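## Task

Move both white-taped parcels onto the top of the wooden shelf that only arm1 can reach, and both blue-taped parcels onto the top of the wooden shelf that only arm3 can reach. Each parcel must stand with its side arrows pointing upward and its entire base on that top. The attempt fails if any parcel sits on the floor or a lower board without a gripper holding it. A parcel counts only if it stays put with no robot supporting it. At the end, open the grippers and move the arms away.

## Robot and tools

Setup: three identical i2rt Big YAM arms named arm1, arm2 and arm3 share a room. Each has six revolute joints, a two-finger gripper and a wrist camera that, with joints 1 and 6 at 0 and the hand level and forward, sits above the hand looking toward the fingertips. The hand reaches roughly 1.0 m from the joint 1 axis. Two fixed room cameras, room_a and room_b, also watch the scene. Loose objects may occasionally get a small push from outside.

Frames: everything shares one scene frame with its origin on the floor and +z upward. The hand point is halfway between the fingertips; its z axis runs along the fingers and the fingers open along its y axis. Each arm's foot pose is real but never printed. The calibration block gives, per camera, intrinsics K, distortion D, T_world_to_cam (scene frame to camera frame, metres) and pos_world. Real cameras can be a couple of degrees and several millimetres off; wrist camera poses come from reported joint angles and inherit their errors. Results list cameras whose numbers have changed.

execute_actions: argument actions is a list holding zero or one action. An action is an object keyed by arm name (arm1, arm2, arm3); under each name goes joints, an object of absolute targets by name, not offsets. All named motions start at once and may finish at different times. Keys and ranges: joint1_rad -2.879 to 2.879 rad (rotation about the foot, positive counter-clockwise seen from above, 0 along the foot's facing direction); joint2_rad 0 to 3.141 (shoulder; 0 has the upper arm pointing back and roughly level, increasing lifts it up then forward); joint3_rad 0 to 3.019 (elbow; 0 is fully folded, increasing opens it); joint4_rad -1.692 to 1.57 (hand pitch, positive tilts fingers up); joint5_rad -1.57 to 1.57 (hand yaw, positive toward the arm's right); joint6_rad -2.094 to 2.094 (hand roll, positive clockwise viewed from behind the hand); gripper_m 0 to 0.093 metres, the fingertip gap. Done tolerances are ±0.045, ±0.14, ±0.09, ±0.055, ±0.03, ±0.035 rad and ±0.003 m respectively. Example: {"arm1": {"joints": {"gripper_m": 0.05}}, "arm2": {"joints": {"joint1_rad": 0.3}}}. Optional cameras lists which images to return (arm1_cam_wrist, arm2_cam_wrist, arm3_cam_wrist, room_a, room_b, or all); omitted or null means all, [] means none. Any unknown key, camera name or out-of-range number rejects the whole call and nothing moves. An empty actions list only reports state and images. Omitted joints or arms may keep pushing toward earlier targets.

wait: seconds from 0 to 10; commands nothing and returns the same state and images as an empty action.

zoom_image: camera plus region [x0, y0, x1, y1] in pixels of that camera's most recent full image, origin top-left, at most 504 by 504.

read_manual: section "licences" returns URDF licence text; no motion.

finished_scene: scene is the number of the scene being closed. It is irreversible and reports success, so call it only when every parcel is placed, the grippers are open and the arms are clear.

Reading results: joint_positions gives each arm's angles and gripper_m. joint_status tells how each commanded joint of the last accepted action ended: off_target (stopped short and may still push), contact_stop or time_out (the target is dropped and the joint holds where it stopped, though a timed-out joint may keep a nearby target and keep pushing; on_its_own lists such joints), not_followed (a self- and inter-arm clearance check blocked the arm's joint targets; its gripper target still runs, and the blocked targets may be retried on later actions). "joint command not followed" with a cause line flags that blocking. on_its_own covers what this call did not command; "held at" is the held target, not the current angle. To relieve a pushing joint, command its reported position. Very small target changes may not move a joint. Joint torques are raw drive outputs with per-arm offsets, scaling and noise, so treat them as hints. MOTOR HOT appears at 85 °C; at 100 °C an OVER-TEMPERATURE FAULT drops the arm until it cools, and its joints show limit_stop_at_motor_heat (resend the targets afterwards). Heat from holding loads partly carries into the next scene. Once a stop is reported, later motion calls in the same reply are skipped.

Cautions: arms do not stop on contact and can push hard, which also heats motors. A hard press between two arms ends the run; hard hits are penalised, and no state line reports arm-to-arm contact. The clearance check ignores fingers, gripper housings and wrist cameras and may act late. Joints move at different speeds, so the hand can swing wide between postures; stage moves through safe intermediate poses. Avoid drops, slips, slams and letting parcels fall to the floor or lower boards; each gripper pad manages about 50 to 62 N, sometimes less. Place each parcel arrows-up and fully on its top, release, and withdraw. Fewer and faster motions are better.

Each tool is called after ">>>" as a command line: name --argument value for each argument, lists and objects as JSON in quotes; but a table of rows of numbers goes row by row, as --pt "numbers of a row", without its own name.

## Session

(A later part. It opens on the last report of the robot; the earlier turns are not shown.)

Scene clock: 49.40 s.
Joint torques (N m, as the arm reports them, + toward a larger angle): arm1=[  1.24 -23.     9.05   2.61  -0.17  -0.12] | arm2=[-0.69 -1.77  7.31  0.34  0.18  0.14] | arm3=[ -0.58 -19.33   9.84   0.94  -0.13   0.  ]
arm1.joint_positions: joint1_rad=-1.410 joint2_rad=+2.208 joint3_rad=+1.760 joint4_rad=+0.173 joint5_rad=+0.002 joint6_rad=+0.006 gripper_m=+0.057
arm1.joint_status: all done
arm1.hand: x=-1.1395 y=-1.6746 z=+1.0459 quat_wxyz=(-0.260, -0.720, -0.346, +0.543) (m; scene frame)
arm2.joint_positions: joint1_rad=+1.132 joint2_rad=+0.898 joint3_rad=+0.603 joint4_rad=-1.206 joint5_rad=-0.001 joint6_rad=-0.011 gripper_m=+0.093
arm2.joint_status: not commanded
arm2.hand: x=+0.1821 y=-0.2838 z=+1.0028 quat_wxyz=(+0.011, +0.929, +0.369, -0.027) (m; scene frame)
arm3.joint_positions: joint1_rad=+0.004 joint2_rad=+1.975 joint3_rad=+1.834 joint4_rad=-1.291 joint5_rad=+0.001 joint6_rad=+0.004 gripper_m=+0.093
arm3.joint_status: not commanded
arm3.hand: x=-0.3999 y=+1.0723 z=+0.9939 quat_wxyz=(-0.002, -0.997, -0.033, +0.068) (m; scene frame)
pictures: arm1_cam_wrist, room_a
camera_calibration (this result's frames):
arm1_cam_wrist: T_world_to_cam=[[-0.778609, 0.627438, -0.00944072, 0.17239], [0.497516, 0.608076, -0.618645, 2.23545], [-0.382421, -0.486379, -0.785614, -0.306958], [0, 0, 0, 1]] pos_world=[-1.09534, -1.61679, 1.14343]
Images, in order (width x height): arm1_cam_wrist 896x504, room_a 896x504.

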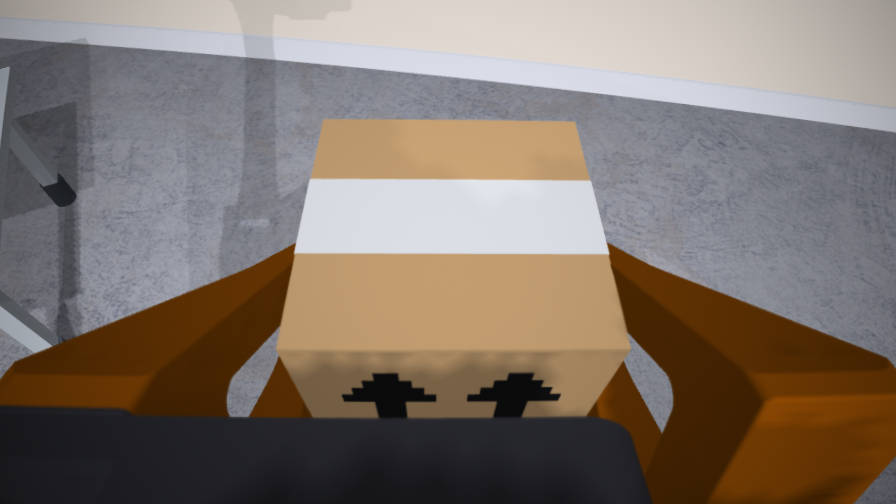

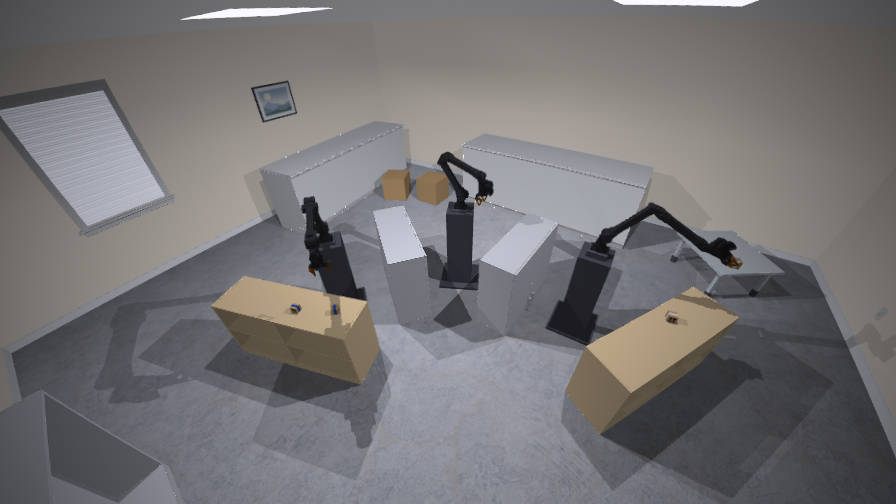

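>>> execute_actions --actions '[]'

Scene clock: 49.77 s.
Joint torques (N m, as the arm reports them, + toward a larger angle): arm1=[  0.46 -22.85   9.08   2.58  -0.17  -0.12] | arm2=[-0.69 -1.79  7.33  0.36  0.18  0.14] | arm3=[ -0.49 -19.35   9.84   0.93  -0.13   0.  ]
arm1.joint_positions: joint1_rad=-1.410 joint2_rad=+2.208 joint3_rad=+1.760 joint4_rad=+0.173 joint5_rad=+0.002 joint6_rad=+0.006 gripper_m=+0.057
arm1.joint_status: all done
arm1.hand: x=-1.1395 y=-1.6746 z=+1.0459 quat_wxyz=(-0.260, -0.720, -0.346, +0.543) (m; scene frame)
arm2.joint_positions: joint1_rad=+1.132 joint2_rad=+0.898 joint3_rad=+0.603 joint4_rad=-1.206 joint5_rad=-0.001 joint6_rad=-0.011 gripper_m=+0.093
arm2.joint_status: not commanded
arm2.hand: x=+0.1821 y=-0.2838 z=+1.0028 quat_wxyz=(+0.011, +0.929, +0.369, -0.027) (m; scene frame)
arm3.joint_positions: joint1_rad=+0.004 joint2_rad=+1.975 joint3_rad=+1.834 joint4_rad=-1.291 joint5_rad=+0.001 joint6_rad=+0.004 gripper_m=+0.093
arm3.joint_status: not commanded
arm3.hand: x=-0.3999 y=+1.0723 z=+0.9939 quat_wxyz=(-0.002, -0.997, -0.033, +0.068) (m; scene frame)
pictures: arm1_cam_wrist, arm2_cam_wrist, arm3_cam_wrist, room_a, room_b
camera_calibration (this result's frames):
arm1_cam_wrist: T_world_to_cam=[[-0.778609, 0.627438, -0.00944072, 0.17239], [0.497516, 0.608076, -0.618645, 2.23545], [-0.382421, -0.486379, -0.785614, -0.306958], [0, 0, 0, 1]] pos_world=[-1.09534, -1.61679, 1.14343]
arm2_cam_wrist: T_world_to_cam=[[-0.686505, 0.727093, 0.0068841, 0.321196], [0.615315, 0.57587, 0.538294, -0.482661], [0.387426, 0.373778, -0.842729, 1.00165], [0, 0, 0, 1]] pos_world=[0.129428, -0.329982, 1.10172]
arm3_cam_wrist: T_world_to_cam=[[-0.067843, 0.997667, -0.00765927, -1.0905], [0.885773, 0.0637634, 0.459718, -0.167027], [0.459134, 0.0244043, -0.888032, 1.16274], [0, 0, 0, 1]] pos_world=[-0.45989, 1.07023, 1.10099]
Images, in order (width x height): arm1_cam_wrist 896x504, arm2_cam_wrist 896x504, arm3_cam_wrist 896x504, room_a 896x504, room_b 896x504.

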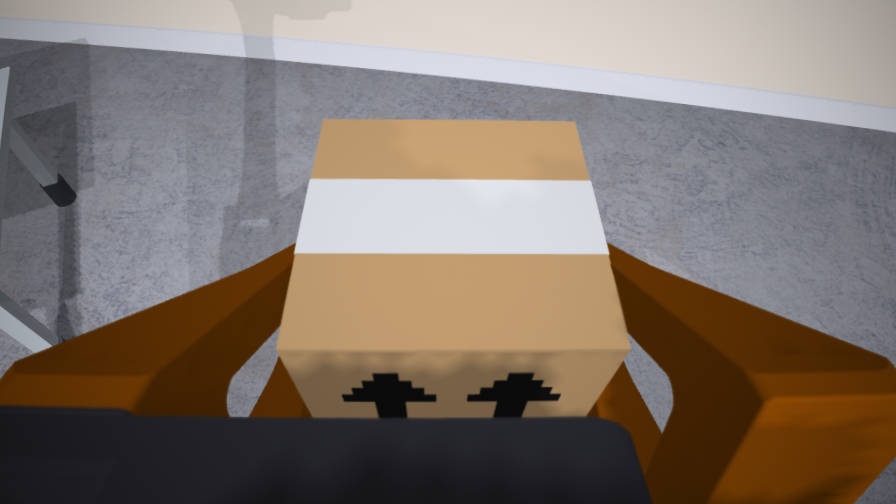

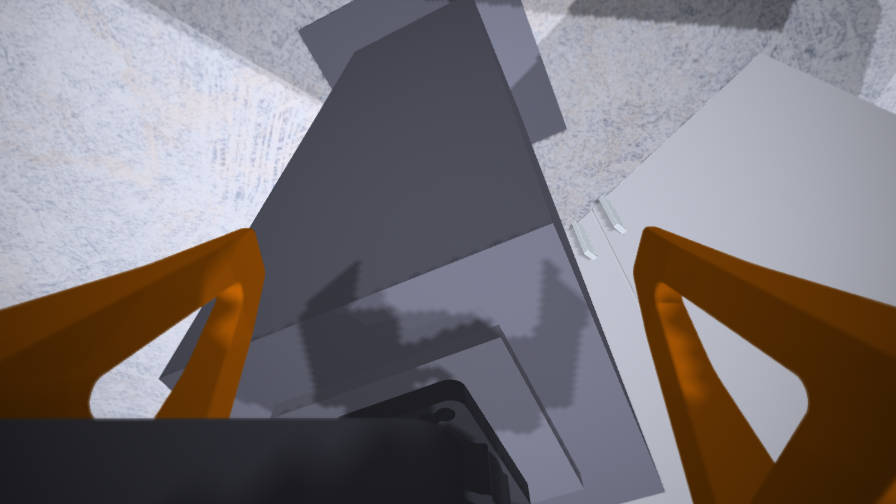

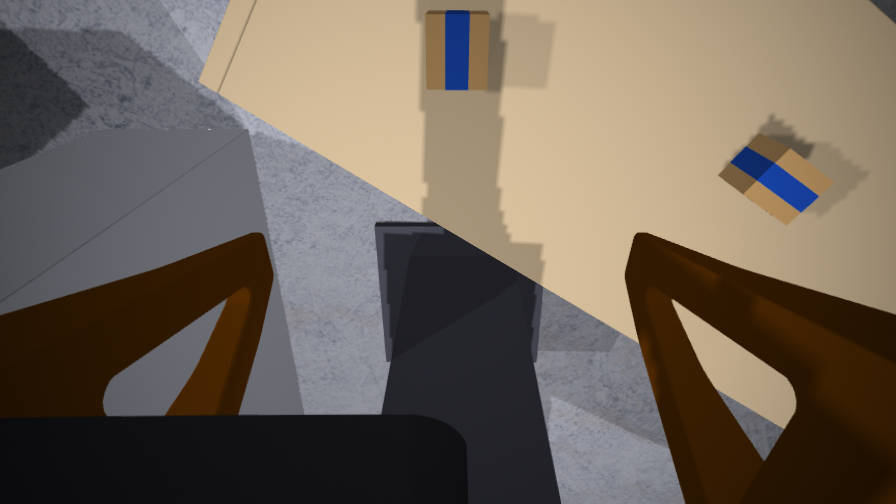

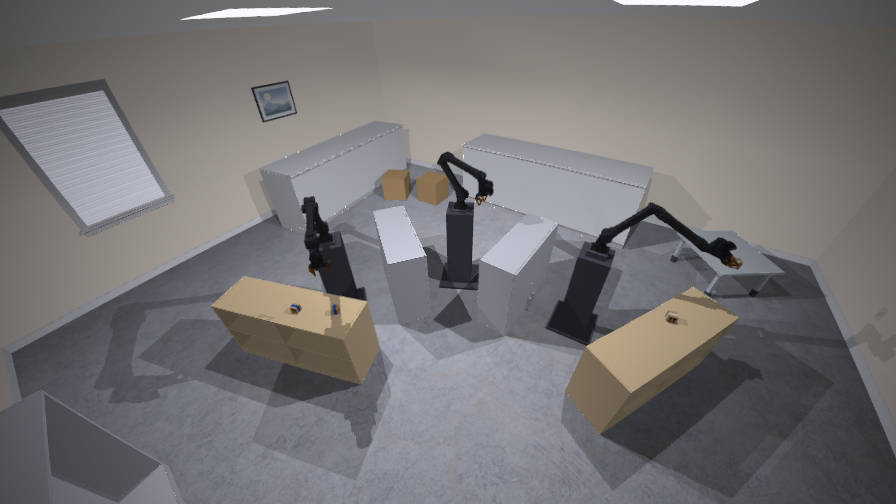

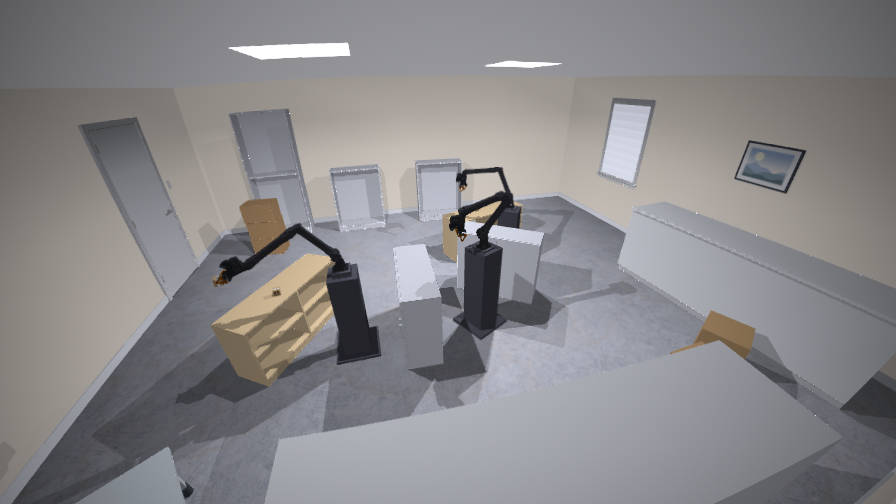

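>>> execute_actions --actions '[{"arm1":{"joints":{"joint2_rad":2.66,"joint4_rad":0.805}}}]' --cameras '["arm1_cam_wrist","room_b"]'

Scene clock: 51.63 s.
Joint torques (N m, as the arm reports them, + toward a larger angle): arm1=[  0.85 -25.67   8.86   2.57  -0.16  -0.11] | arm2=[-0.67 -1.66  7.32  0.34  0.18  0.14] | arm3=[ -0.54 -19.38   9.86   0.94  -0.13   0.  ]
arm1.joint_positions: joint1_rad=-1.410 joint2_rad=+2.677 joint3_rad=+1.726 joint4_rad=+0.789 joint5_rad=+0.002 joint6_rad=+0.006 gripper_m=+0.057
arm1.joint_status: all done
arm1.hand: x=-1.1232 y=-1.6513 z=+0.7732 quat_wxyz=(-0.279, -0.688, -0.331, +0.583) (m; scene frame)
arm2.joint_positions: joint1_rad=+1.132 joint2_rad=+0.898 joint3_rad=+0.603 joint4_rad=-1.206 joint5_rad=-0.001 joint6_rad=-0.011 gripper_m=+0.093
arm2.joint_status: not commanded
arm2.hand: x=+0.1821 y=-0.2838 z=+1.0028 quat_wxyz=(+0.011, +0.929, +0.369, -0.027) (m; scene frame)
arm3.joint_positions: joint1_rad=+0.004 joint2_rad=+1.975 joint3_rad=+1.834 joint4_rad=-1.291 joint5_rad=+0.001 joint6_rad=+0.004 gripper_m=+0.093
arm3.joint_status: not commanded
arm3.hand: x=-0.3999 y=+1.0723 z=+0.9939 quat_wxyz=(-0.002, -0.997, -0.033, +0.068) (m; scene frame)
pictures: arm1_cam_wrist, room_b
camera_calibration (this result's frames):
arm1_cam_wrist: T_world_to_cam=[[-0.779769, 0.625986, -0.0101029, 0.164646], [0.450267, 0.549523, -0.703764, 1.96052], [-0.434995, -0.553322, -0.710362, -0.731442], [0, 0, 0, 1]] pos_world=[-1.07255, -1.58514, 0.86182]
Images, in order (width x height): arm1_cam_wrist 896x504, room_b 896x504.

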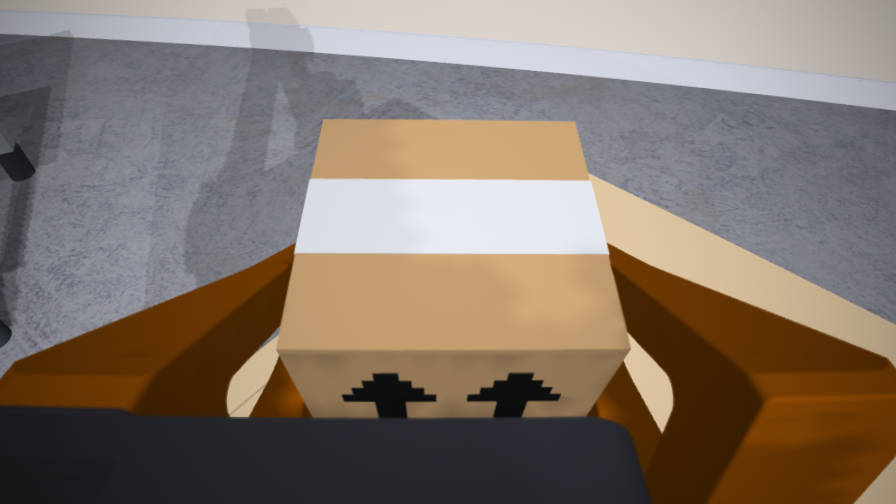

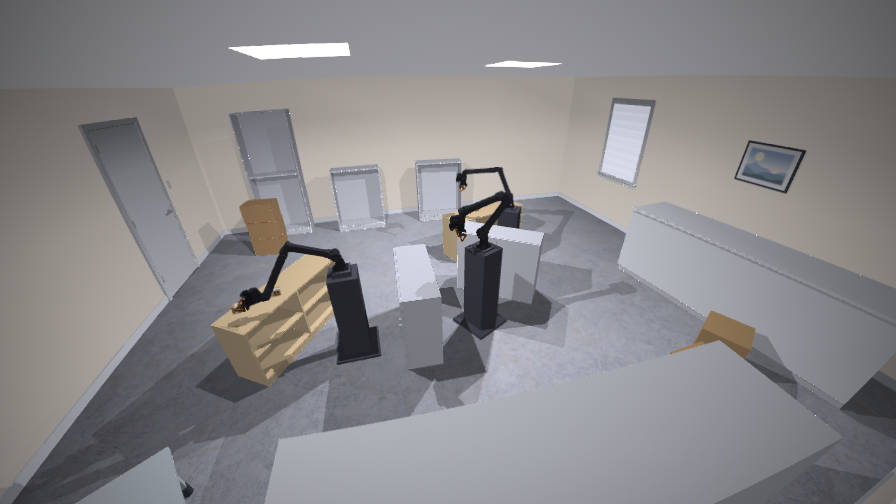

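>>> execute_actions --actions '[{"arm1":{"joints":{"joint2_rad":2.775,"joint4_rad":0.835}}}]' --cameras '["arm1_cam_wrist","room_b"]'

Scene clock: 53.23 s.
Joint torques (N m, as the arm reports them, + toward a larger angle): arm1=[  0.71 -22.59   7.57   2.5   -0.17  -0.11] | arm2=[-0.63 -1.78  7.33  0.36  0.18  0.14] | arm3=[ -0.48 -19.36   9.85   0.93  -0.13   0.  ]
arm1.joint_positions: joint1_rad=-1.410 joint2_rad=+2.760 joint3_rad=+1.735 joint4_rad=+0.822 joint5_rad=+0.002 joint6_rad=+0.006 gripper_m=+0.057
arm1.joint_status: all done
arm1.hand: x=-1.1125 y=-1.6372 z=+0.7171 quat_wxyz=(-0.273, -0.699, -0.336, +0.569) (m; scene frame)
arm2.joint_positions: joint1_rad=+1.132 joint2_rad=+0.898 joint3_rad=+0.603 joint4_rad=-1.206 joint5_rad=-0.001 joint6_rad=-0.011 gripper_m=+0.093
arm2.joint_status: not commanded
arm2.hand: x=+0.1821 y=-0.2838 z=+1.0028 quat_wxyz=(+0.011, +0.929, +0.369, -0.027) (m; scene frame)
arm3.joint_positions: joint1_rad=+0.004 joint2_rad=+1.975 joint3_rad=+1.834 joint4_rad=-1.291 joint5_rad=+0.001 joint6_rad=+0.004 gripper_m=+0.093
arm3.joint_status: not commanded
arm3.hand: x=-0.3999 y=+1.0723 z=+0.9939 quat_wxyz=(-0.002, -0.997, -0.033, +0.068) (m; scene frame)
pictures: arm1_cam_wrist, room_b
camera_calibration (this result's frames):
arm1_cam_wrist: T_world_to_cam=[[-0.779347, 0.626514, -0.00988949, 0.164806], [0.467917, 0.571419, -0.674192, 1.9428], [-0.41674, -0.530057, -0.73849, -0.680286], [0, 0, 0, 1]] pos_world=[-1.06413, -1.574, 0.809063]
Images, in order (width x height): arm1_cam_wrist 896x504, room_b 896x504.

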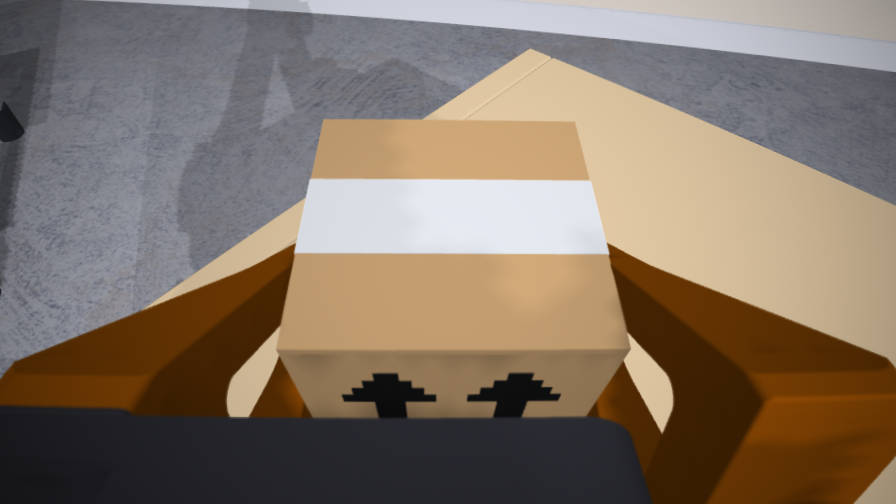

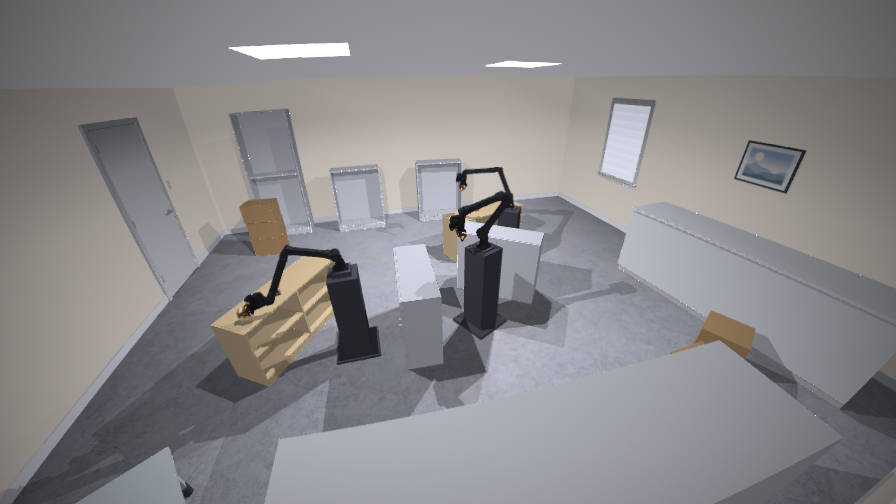

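>>> execute_actions --actions '[{"arm1":{"joints":{"joint2_rad":2.82}}}]' --cameras '["arm1_cam_wrist","room_b"]'

Scene clock: 54.20 s.
Joint torques (N m, as the arm reports them, + toward a larger angle): arm1=[  0.72 -21.38   7.39   2.54  -0.17  -0.11] | arm2=[-0.76 -1.81  7.3   0.32  0.18  0.14] | arm3=[ -0.62 -19.39   9.86   0.93  -0.14   0.  ]
arm1.joint_positions: joint1_rad=-1.410 joint2_rad=+2.791 joint3_rad=+1.735 joint4_rad=+0.822 joint5_rad=+0.002 joint6_rad=+0.006 gripper_m=+0.057
arm1.joint_status: all done
arm1.hand: x=-1.1066 y=-1.6294 z=+0.6917 quat_wxyz=(-0.267, -0.708, -0.341, +0.558) (m; scene frame)
arm2.joint_positions: joint1_rad=+1.132 joint2_rad=+0.898 joint3_rad=+0.603 joint4_rad=-1.206 joint5_rad=-0.001 joint6_rad=-0.011 gripper_m=+0.093
arm2.joint_status: not commanded
arm2.hand: x=+0.1821 y=-0.2838 z=+1.0028 quat_wxyz=(+0.011, +0.929, +0.369, -0.027) (m; scene frame)
arm3.joint_positions: joint1_rad=+0.004 joint2_rad=+1.975 joint3_rad=+1.834 joint4_rad=-1.291 joint5_rad=+0.001 joint6_rad=+0.004 gripper_m=+0.093
arm3.joint_status: not commanded
arm3.hand: x=-0.3999 y=+1.0723 z=+0.9939 quat_wxyz=(-0.002, -0.997, -0.033, +0.068) (m; scene frame)
pictures: arm1_cam_wrist, room_b
camera_calibration (this result's frames):
arm1_cam_wrist: T_world_to_cam=[[-0.779028, 0.626914, -0.00970739, 0.165214], [0.48093, 0.587546, -0.650766, 1.94294], [-0.402271, -0.511633, -0.759217, -0.632011], [0, 0, 0, 1]] pos_world=[-1.05995, -1.5685, 0.78617]
Images, in order (width x height): arm1_cam_wrist 896x504, room_b 896x504.

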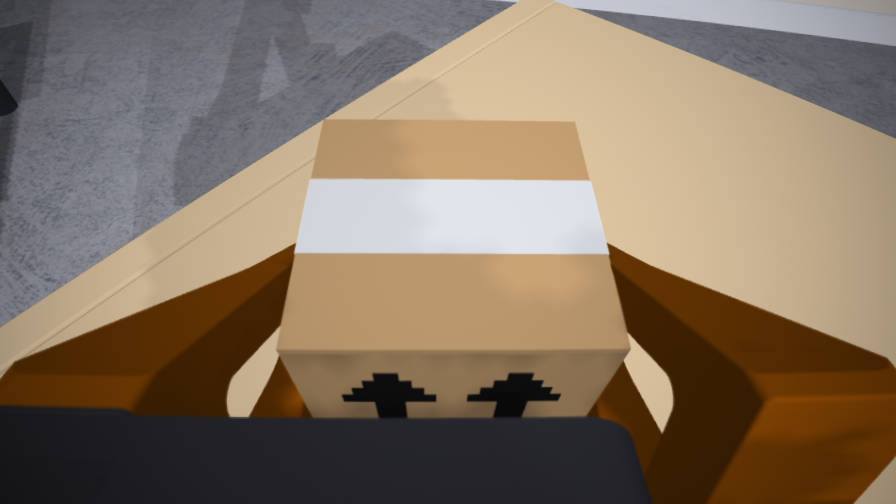

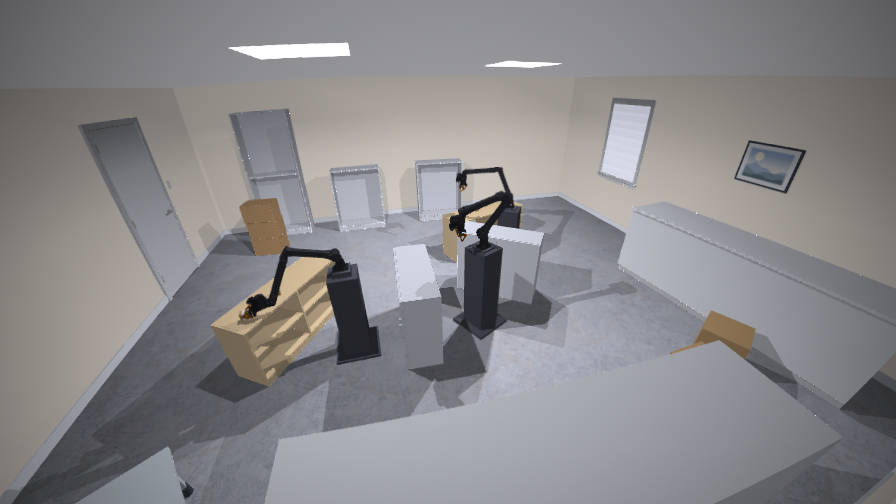

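>>> execute_actions --actions '[{"arm1":{"joints":{"joint2_rad":2.85}}}]' --cameras '["arm1_cam_wrist","room_b"]'

Scene clock: 55.03 s.
Joint torques (N m, as the arm reports them, + toward a larger angle): arm1=[  0.75 -20.98   7.     2.47  -0.16  -0.11] | arm2=[-0.69 -1.72  7.32  0.35  0.18  0.14] | arm3=[ -0.56 -19.42   9.83   0.92  -0.13   0.  ]
arm1.joint_positions: joint1_rad=-1.410 joint2_rad=+2.821 joint3_rad=+1.735 joint4_rad=+0.822 joint5_rad=+0.002 joint6_rad=+0.006 gripper_m=+0.057
arm1.joint_status: all done
arm1.hand: x=-1.1004 y=-1.6215 z=+0.6679 quat_wxyz=(-0.262, -0.717, -0.345, +0.547) (m; scene frame)
arm2.joint_positions: joint1_rad=+1.132 joint2_rad=+0.898 joint3_rad=+0.603 joint4_rad=-1.206 joint5_rad=-0.001 joint6_rad=-0.011 gripper_m=+0.093
arm2.joint_status: not commanded
arm2.hand: x=+0.1821 y=-0.2838 z=+1.0028 quat_wxyz=(+0.011, +0.929, +0.369, -0.027) (m; scene frame)
arm3.joint_positions: joint1_rad=+0.004 joint2_rad=+1.975 joint3_rad=+1.834 joint4_rad=-1.291 joint5_rad=+0.001 joint6_rad=+0.004 gripper_m=+0.093
arm3.joint_status: not commanded
arm3.hand: x=-0.3999 y=+1.0723 z=+0.9939 quat_wxyz=(-0.002, -0.997, -0.033, +0.068) (m; scene frame)
pictures: arm1_cam_wrist, room_b
camera_calibration (this result's frames):
arm1_cam_wrist: T_world_to_cam=[[-0.778727, 0.62729, -0.0095194, 0.16558], [0.492883, 0.602344, -0.627891, 1.94168], [-0.388136, -0.493648, -0.778243, -0.586107], [0, 0, 0, 1]] pos_world=[-1.05557, -1.56275, 0.764604]
Images, in order (width x height): arm1_cam_wrist 896x504, room_b 896x504.

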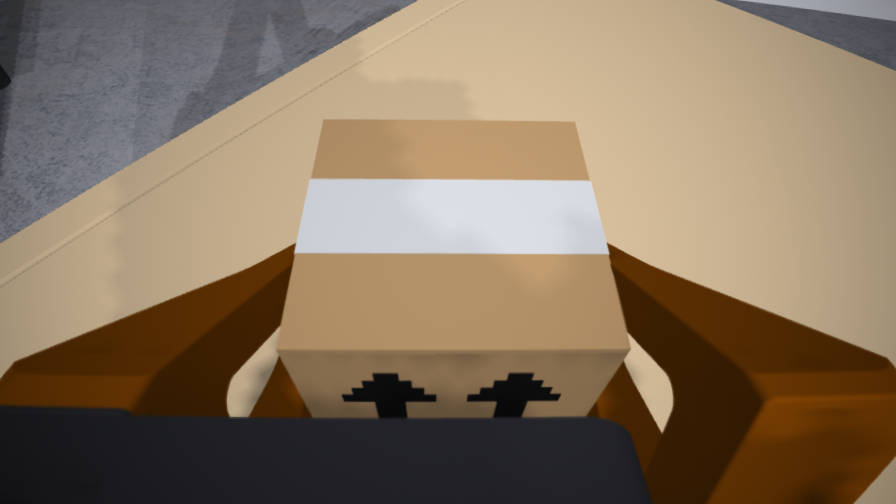

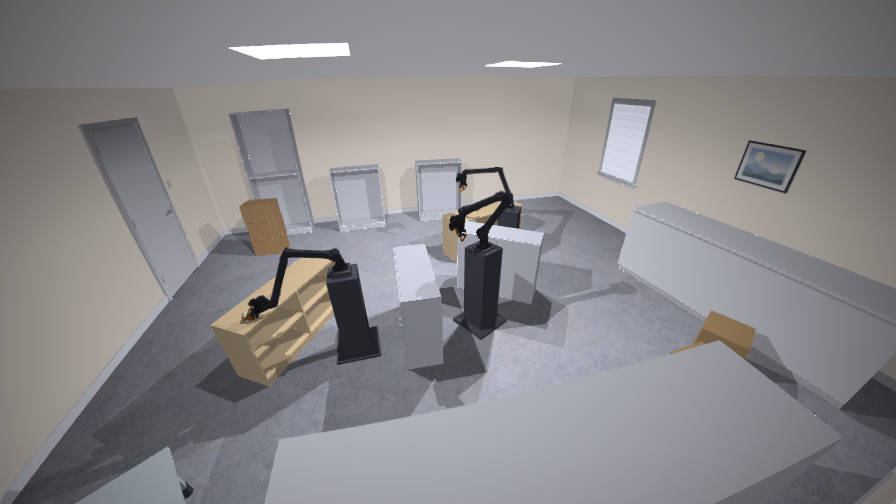

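>>> zoom_image --camera "room_b" --region '[210, 280, 310, 340]'

Region (210, 280, 310, 340) of room_b's 896x504 image, scaled by 5.040, with more detail than that image has; it fills the top 302 rows of this view, and the rest is white.

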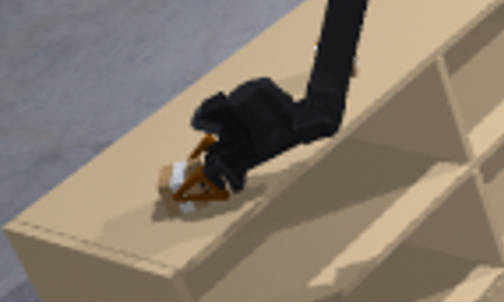

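Looks seated or within a few mm. Releasing.

>>> execute_actions --actions '[{"arm1":{"joints":{"gripper_m":0.093}}}]' --cameras '["arm1_cam_wrist"]'

Scene clock: 55.80 s.
Joint torques (N m, as the arm reports them, + toward a larger angle): arm1=[  0.73 -20.89   6.98   2.45  -0.16  -0.11] | arm2=[-0.73 -1.76  7.31  0.34  0.18  0.15] | arm3=[ -0.5  -19.38   9.85   0.93  -0.13   0.  ]
arm1.joint_positions: joint1_rad=-1.410 joint2_rad=+2.821 joint3_rad=+1.735 joint4_rad=+0.822 joint5_rad=+0.002 joint6_rad=+0.006 gripper_m=+0.093
arm1.joint_status: all done
arm1.hand: x=-1.1004 y=-1.6215 z=+0.6679 quat_wxyz=(-0.262, -0.717, -0.345, +0.547) (m; scene frame)
arm2.joint_positions: joint1_rad=+1.132 joint2_rad=+0.898 joint3_rad=+0.603 joint4_rad=-1.206 joint5_rad=-0.001 joint6_rad=-0.011 gripper_m=+0.093
arm2.joint_status: not commanded
arm2.hand: x=+0.1821 y=-0.2838 z=+1.0028 quat_wxyz=(+0.011, +0.929, +0.369, -0.027) (m; scene frame)
arm3.joint_positions: joint1_rad=+0.004 joint2_rad=+1.975 joint3_rad=+1.834 joint4_rad=-1.291 joint5_rad=+0.001 joint6_rad=+0.004 gripper_m=+0.093
arm3.joint_status: not commanded
arm3.hand: x=-0.3999 y=+1.0723 z=+0.9939 quat_wxyz=(-0.002, -0.997, -0.033, +0.068) (m; scene frame)
pictures: arm1_cam_wrist
camera_calibration (this result's frames):
arm1_cam_wrist: T_world_to_cam=[[-0.778727, 0.62729, -0.0095194, 0.16558], [0.492883, 0.602344, -0.627891, 1.94168], [-0.388136, -0.493648, -0.778243, -0.586107], [0, 0, 0, 1]] pos_world=[-1.05557, -1.56275, 0.764604]
Images, in order (width x height): arm1_cam_wrist 896x504.

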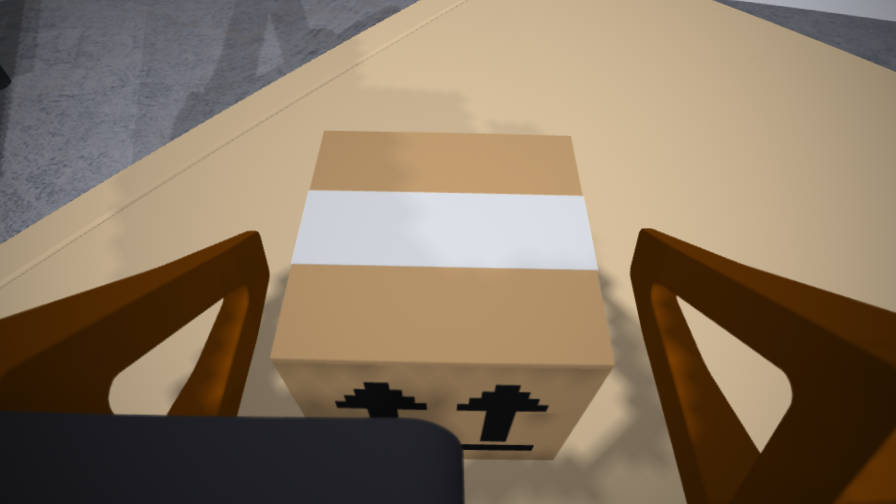

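>>> execute_actions --actions '[{"arm1":{"joints":{"joint2_rad":2.5}}}]'

Scene clock: 57.43 s.
Joint torques (N m, as the arm reports them, + toward a larger angle): arm1=[  0.78 -22.     7.83   1.85  -0.17  -0.12] | arm2=[-0.71 -1.79  7.33  0.36  0.17  0.14] | arm3=[ -0.54 -19.36   9.85   0.94  -0.13   0.  ]
arm1.joint_positions: joint1_rad=-1.410 joint2_rad=+2.466 joint3_rad=+1.760 joint4_rad=+0.837 joint5_rad=+0.002 joint6_rad=+0.006 gripper_m=+0.093
arm1.joint_status: all done
arm1.hand: x=-1.1469 y=-1.6833 z=+0.9823 quat_wxyz=(-0.325, -0.595, -0.287, +0.676) (m; scene frame)
arm2.joint_positions: joint1_rad=+1.132 joint2_rad=+0.898 joint3_rad=+0.603 joint4_rad=-1.206 joint5_rad=-0.001 joint6_rad=-0.011 gripper_m=+0.093
arm2.joint_status: not commanded
arm2.hand: x=+0.1821 y=-0.2838 z=+1.0028 quat_wxyz=(+0.011, +0.929, +0.369, -0.027) (m; scene frame)
arm3.joint_positions: joint1_rad=+0.004 joint2_rad=+1.975 joint3_rad=+1.834 joint4_rad=-1.291 joint5_rad=+0.001 joint6_rad=+0.004 gripper_m=+0.093
arm3.joint_status: not commanded
arm3.hand: x=-0.3999 y=+1.0723 z=+0.9939 quat_wxyz=(-0.002, -0.997, -0.033, +0.068) (m; scene frame)
pictures: arm1_cam_wrist, arm2_cam_wrist, arm3_cam_wrist, room_a, room_b
camera_calibration (this result's frames):
arm1_cam_wrist: T_world_to_cam=[[-0.782888, 0.622069, -0.0108051, 0.158844], [0.304508, 0.36797, -0.878563, 1.83484], [-0.542551, -0.691106, -0.477505, -1.19489], [0, 0, 0, 1]] pos_world=[-1.08266, -1.59978, 1.04317]
arm2_cam_wrist: T_world_to_cam=[[-0.686505, 0.727093, 0.0068841, 0.321196], [0.615315, 0.57587, 0.538294, -0.482661], [0.387426, 0.373778, -0.842729, 1.00165], [0, 0, 0, 1]] pos_world=[0.129428, -0.329982, 1.10172]
arm3_cam_wrist: T_world_to_cam=[[-0.067843, 0.997667, -0.00765927, -1.0905], [0.885773, 0.0637634, 0.459718, -0.167027], [0.459134, 0.0244043, -0.888032, 1.16274], [0, 0, 0, 1]] pos_world=[-0.45989, 1.07023, 1.10099]
Images, in order (width x height): arm1_cam_wrist 896x504, arm2_cam_wrist 896x504, arm3_cam_wrist 896x504, room_a 896x504, room_b 896x504.

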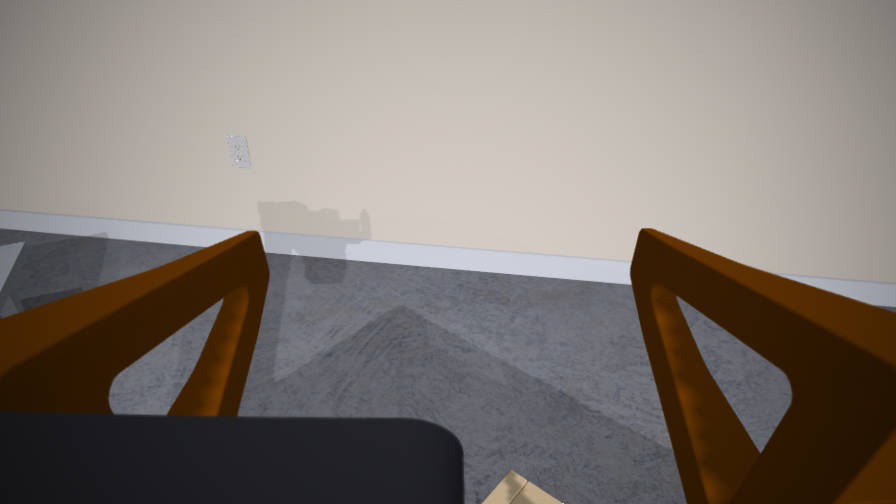

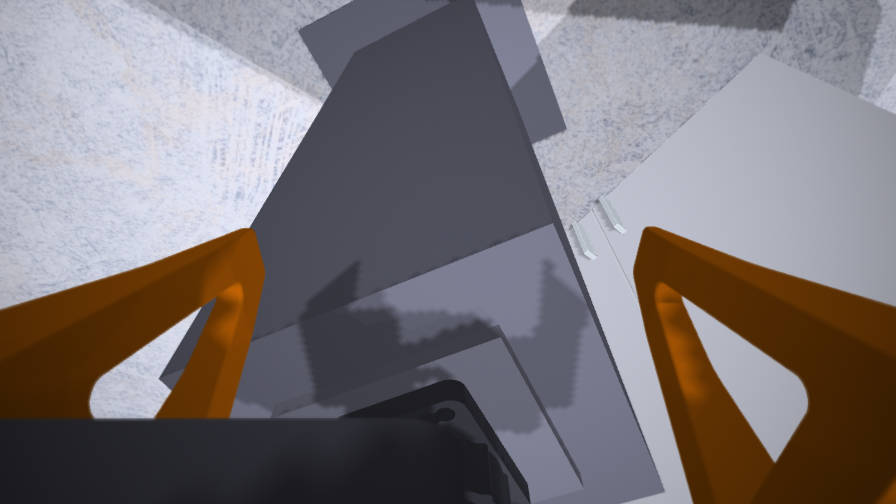

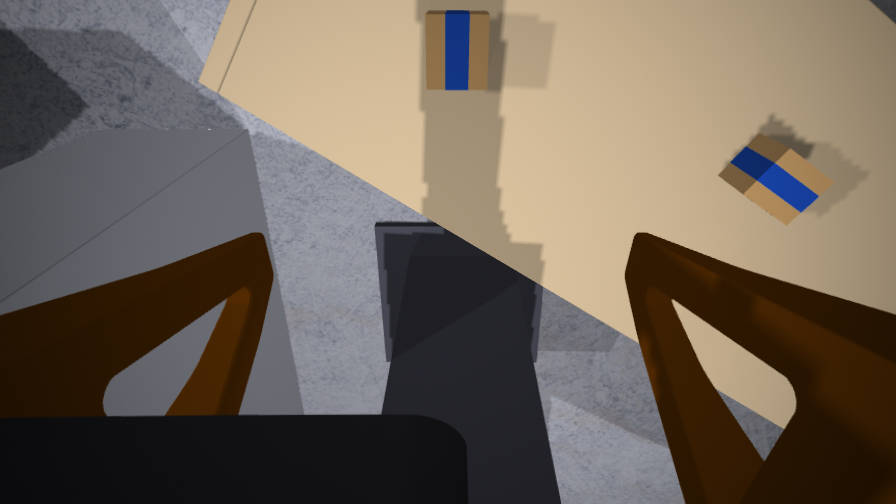

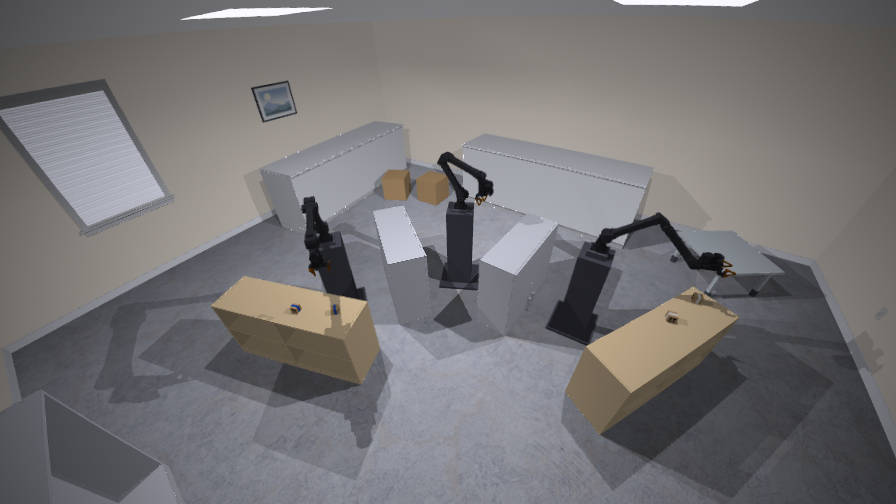

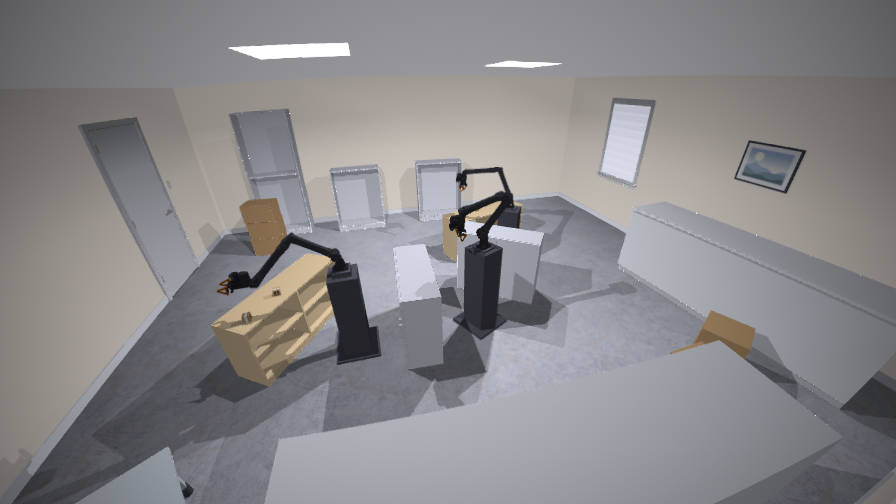

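>>> zoom_image --camera "room_a" --region '[640, 280, 750, 340]'

>>> zoom_image --camera "room_a" --region '[270, 285, 370, 335]'

Region (640, 280, 750, 340) of room_a's 896x504 image, scaled by 4.582, with more detail than that image has; it fills the top 275 rows of this view, and the rest is white.

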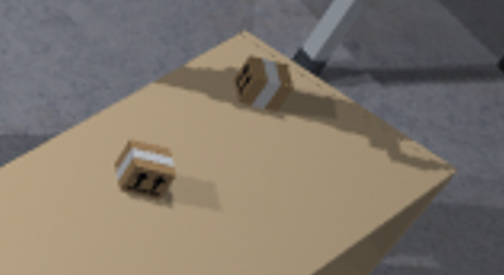

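Region (270, 285, 370, 335) of room_a's 896x504 image, scaled by 5.040, with more detail than that image has.

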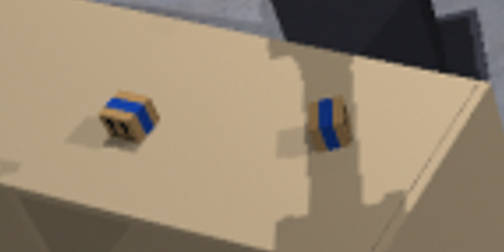

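All four parcels are upright on their shelves and the arms are clear.

>>> finished_scene --scene 2

The scene is finished: the task was done.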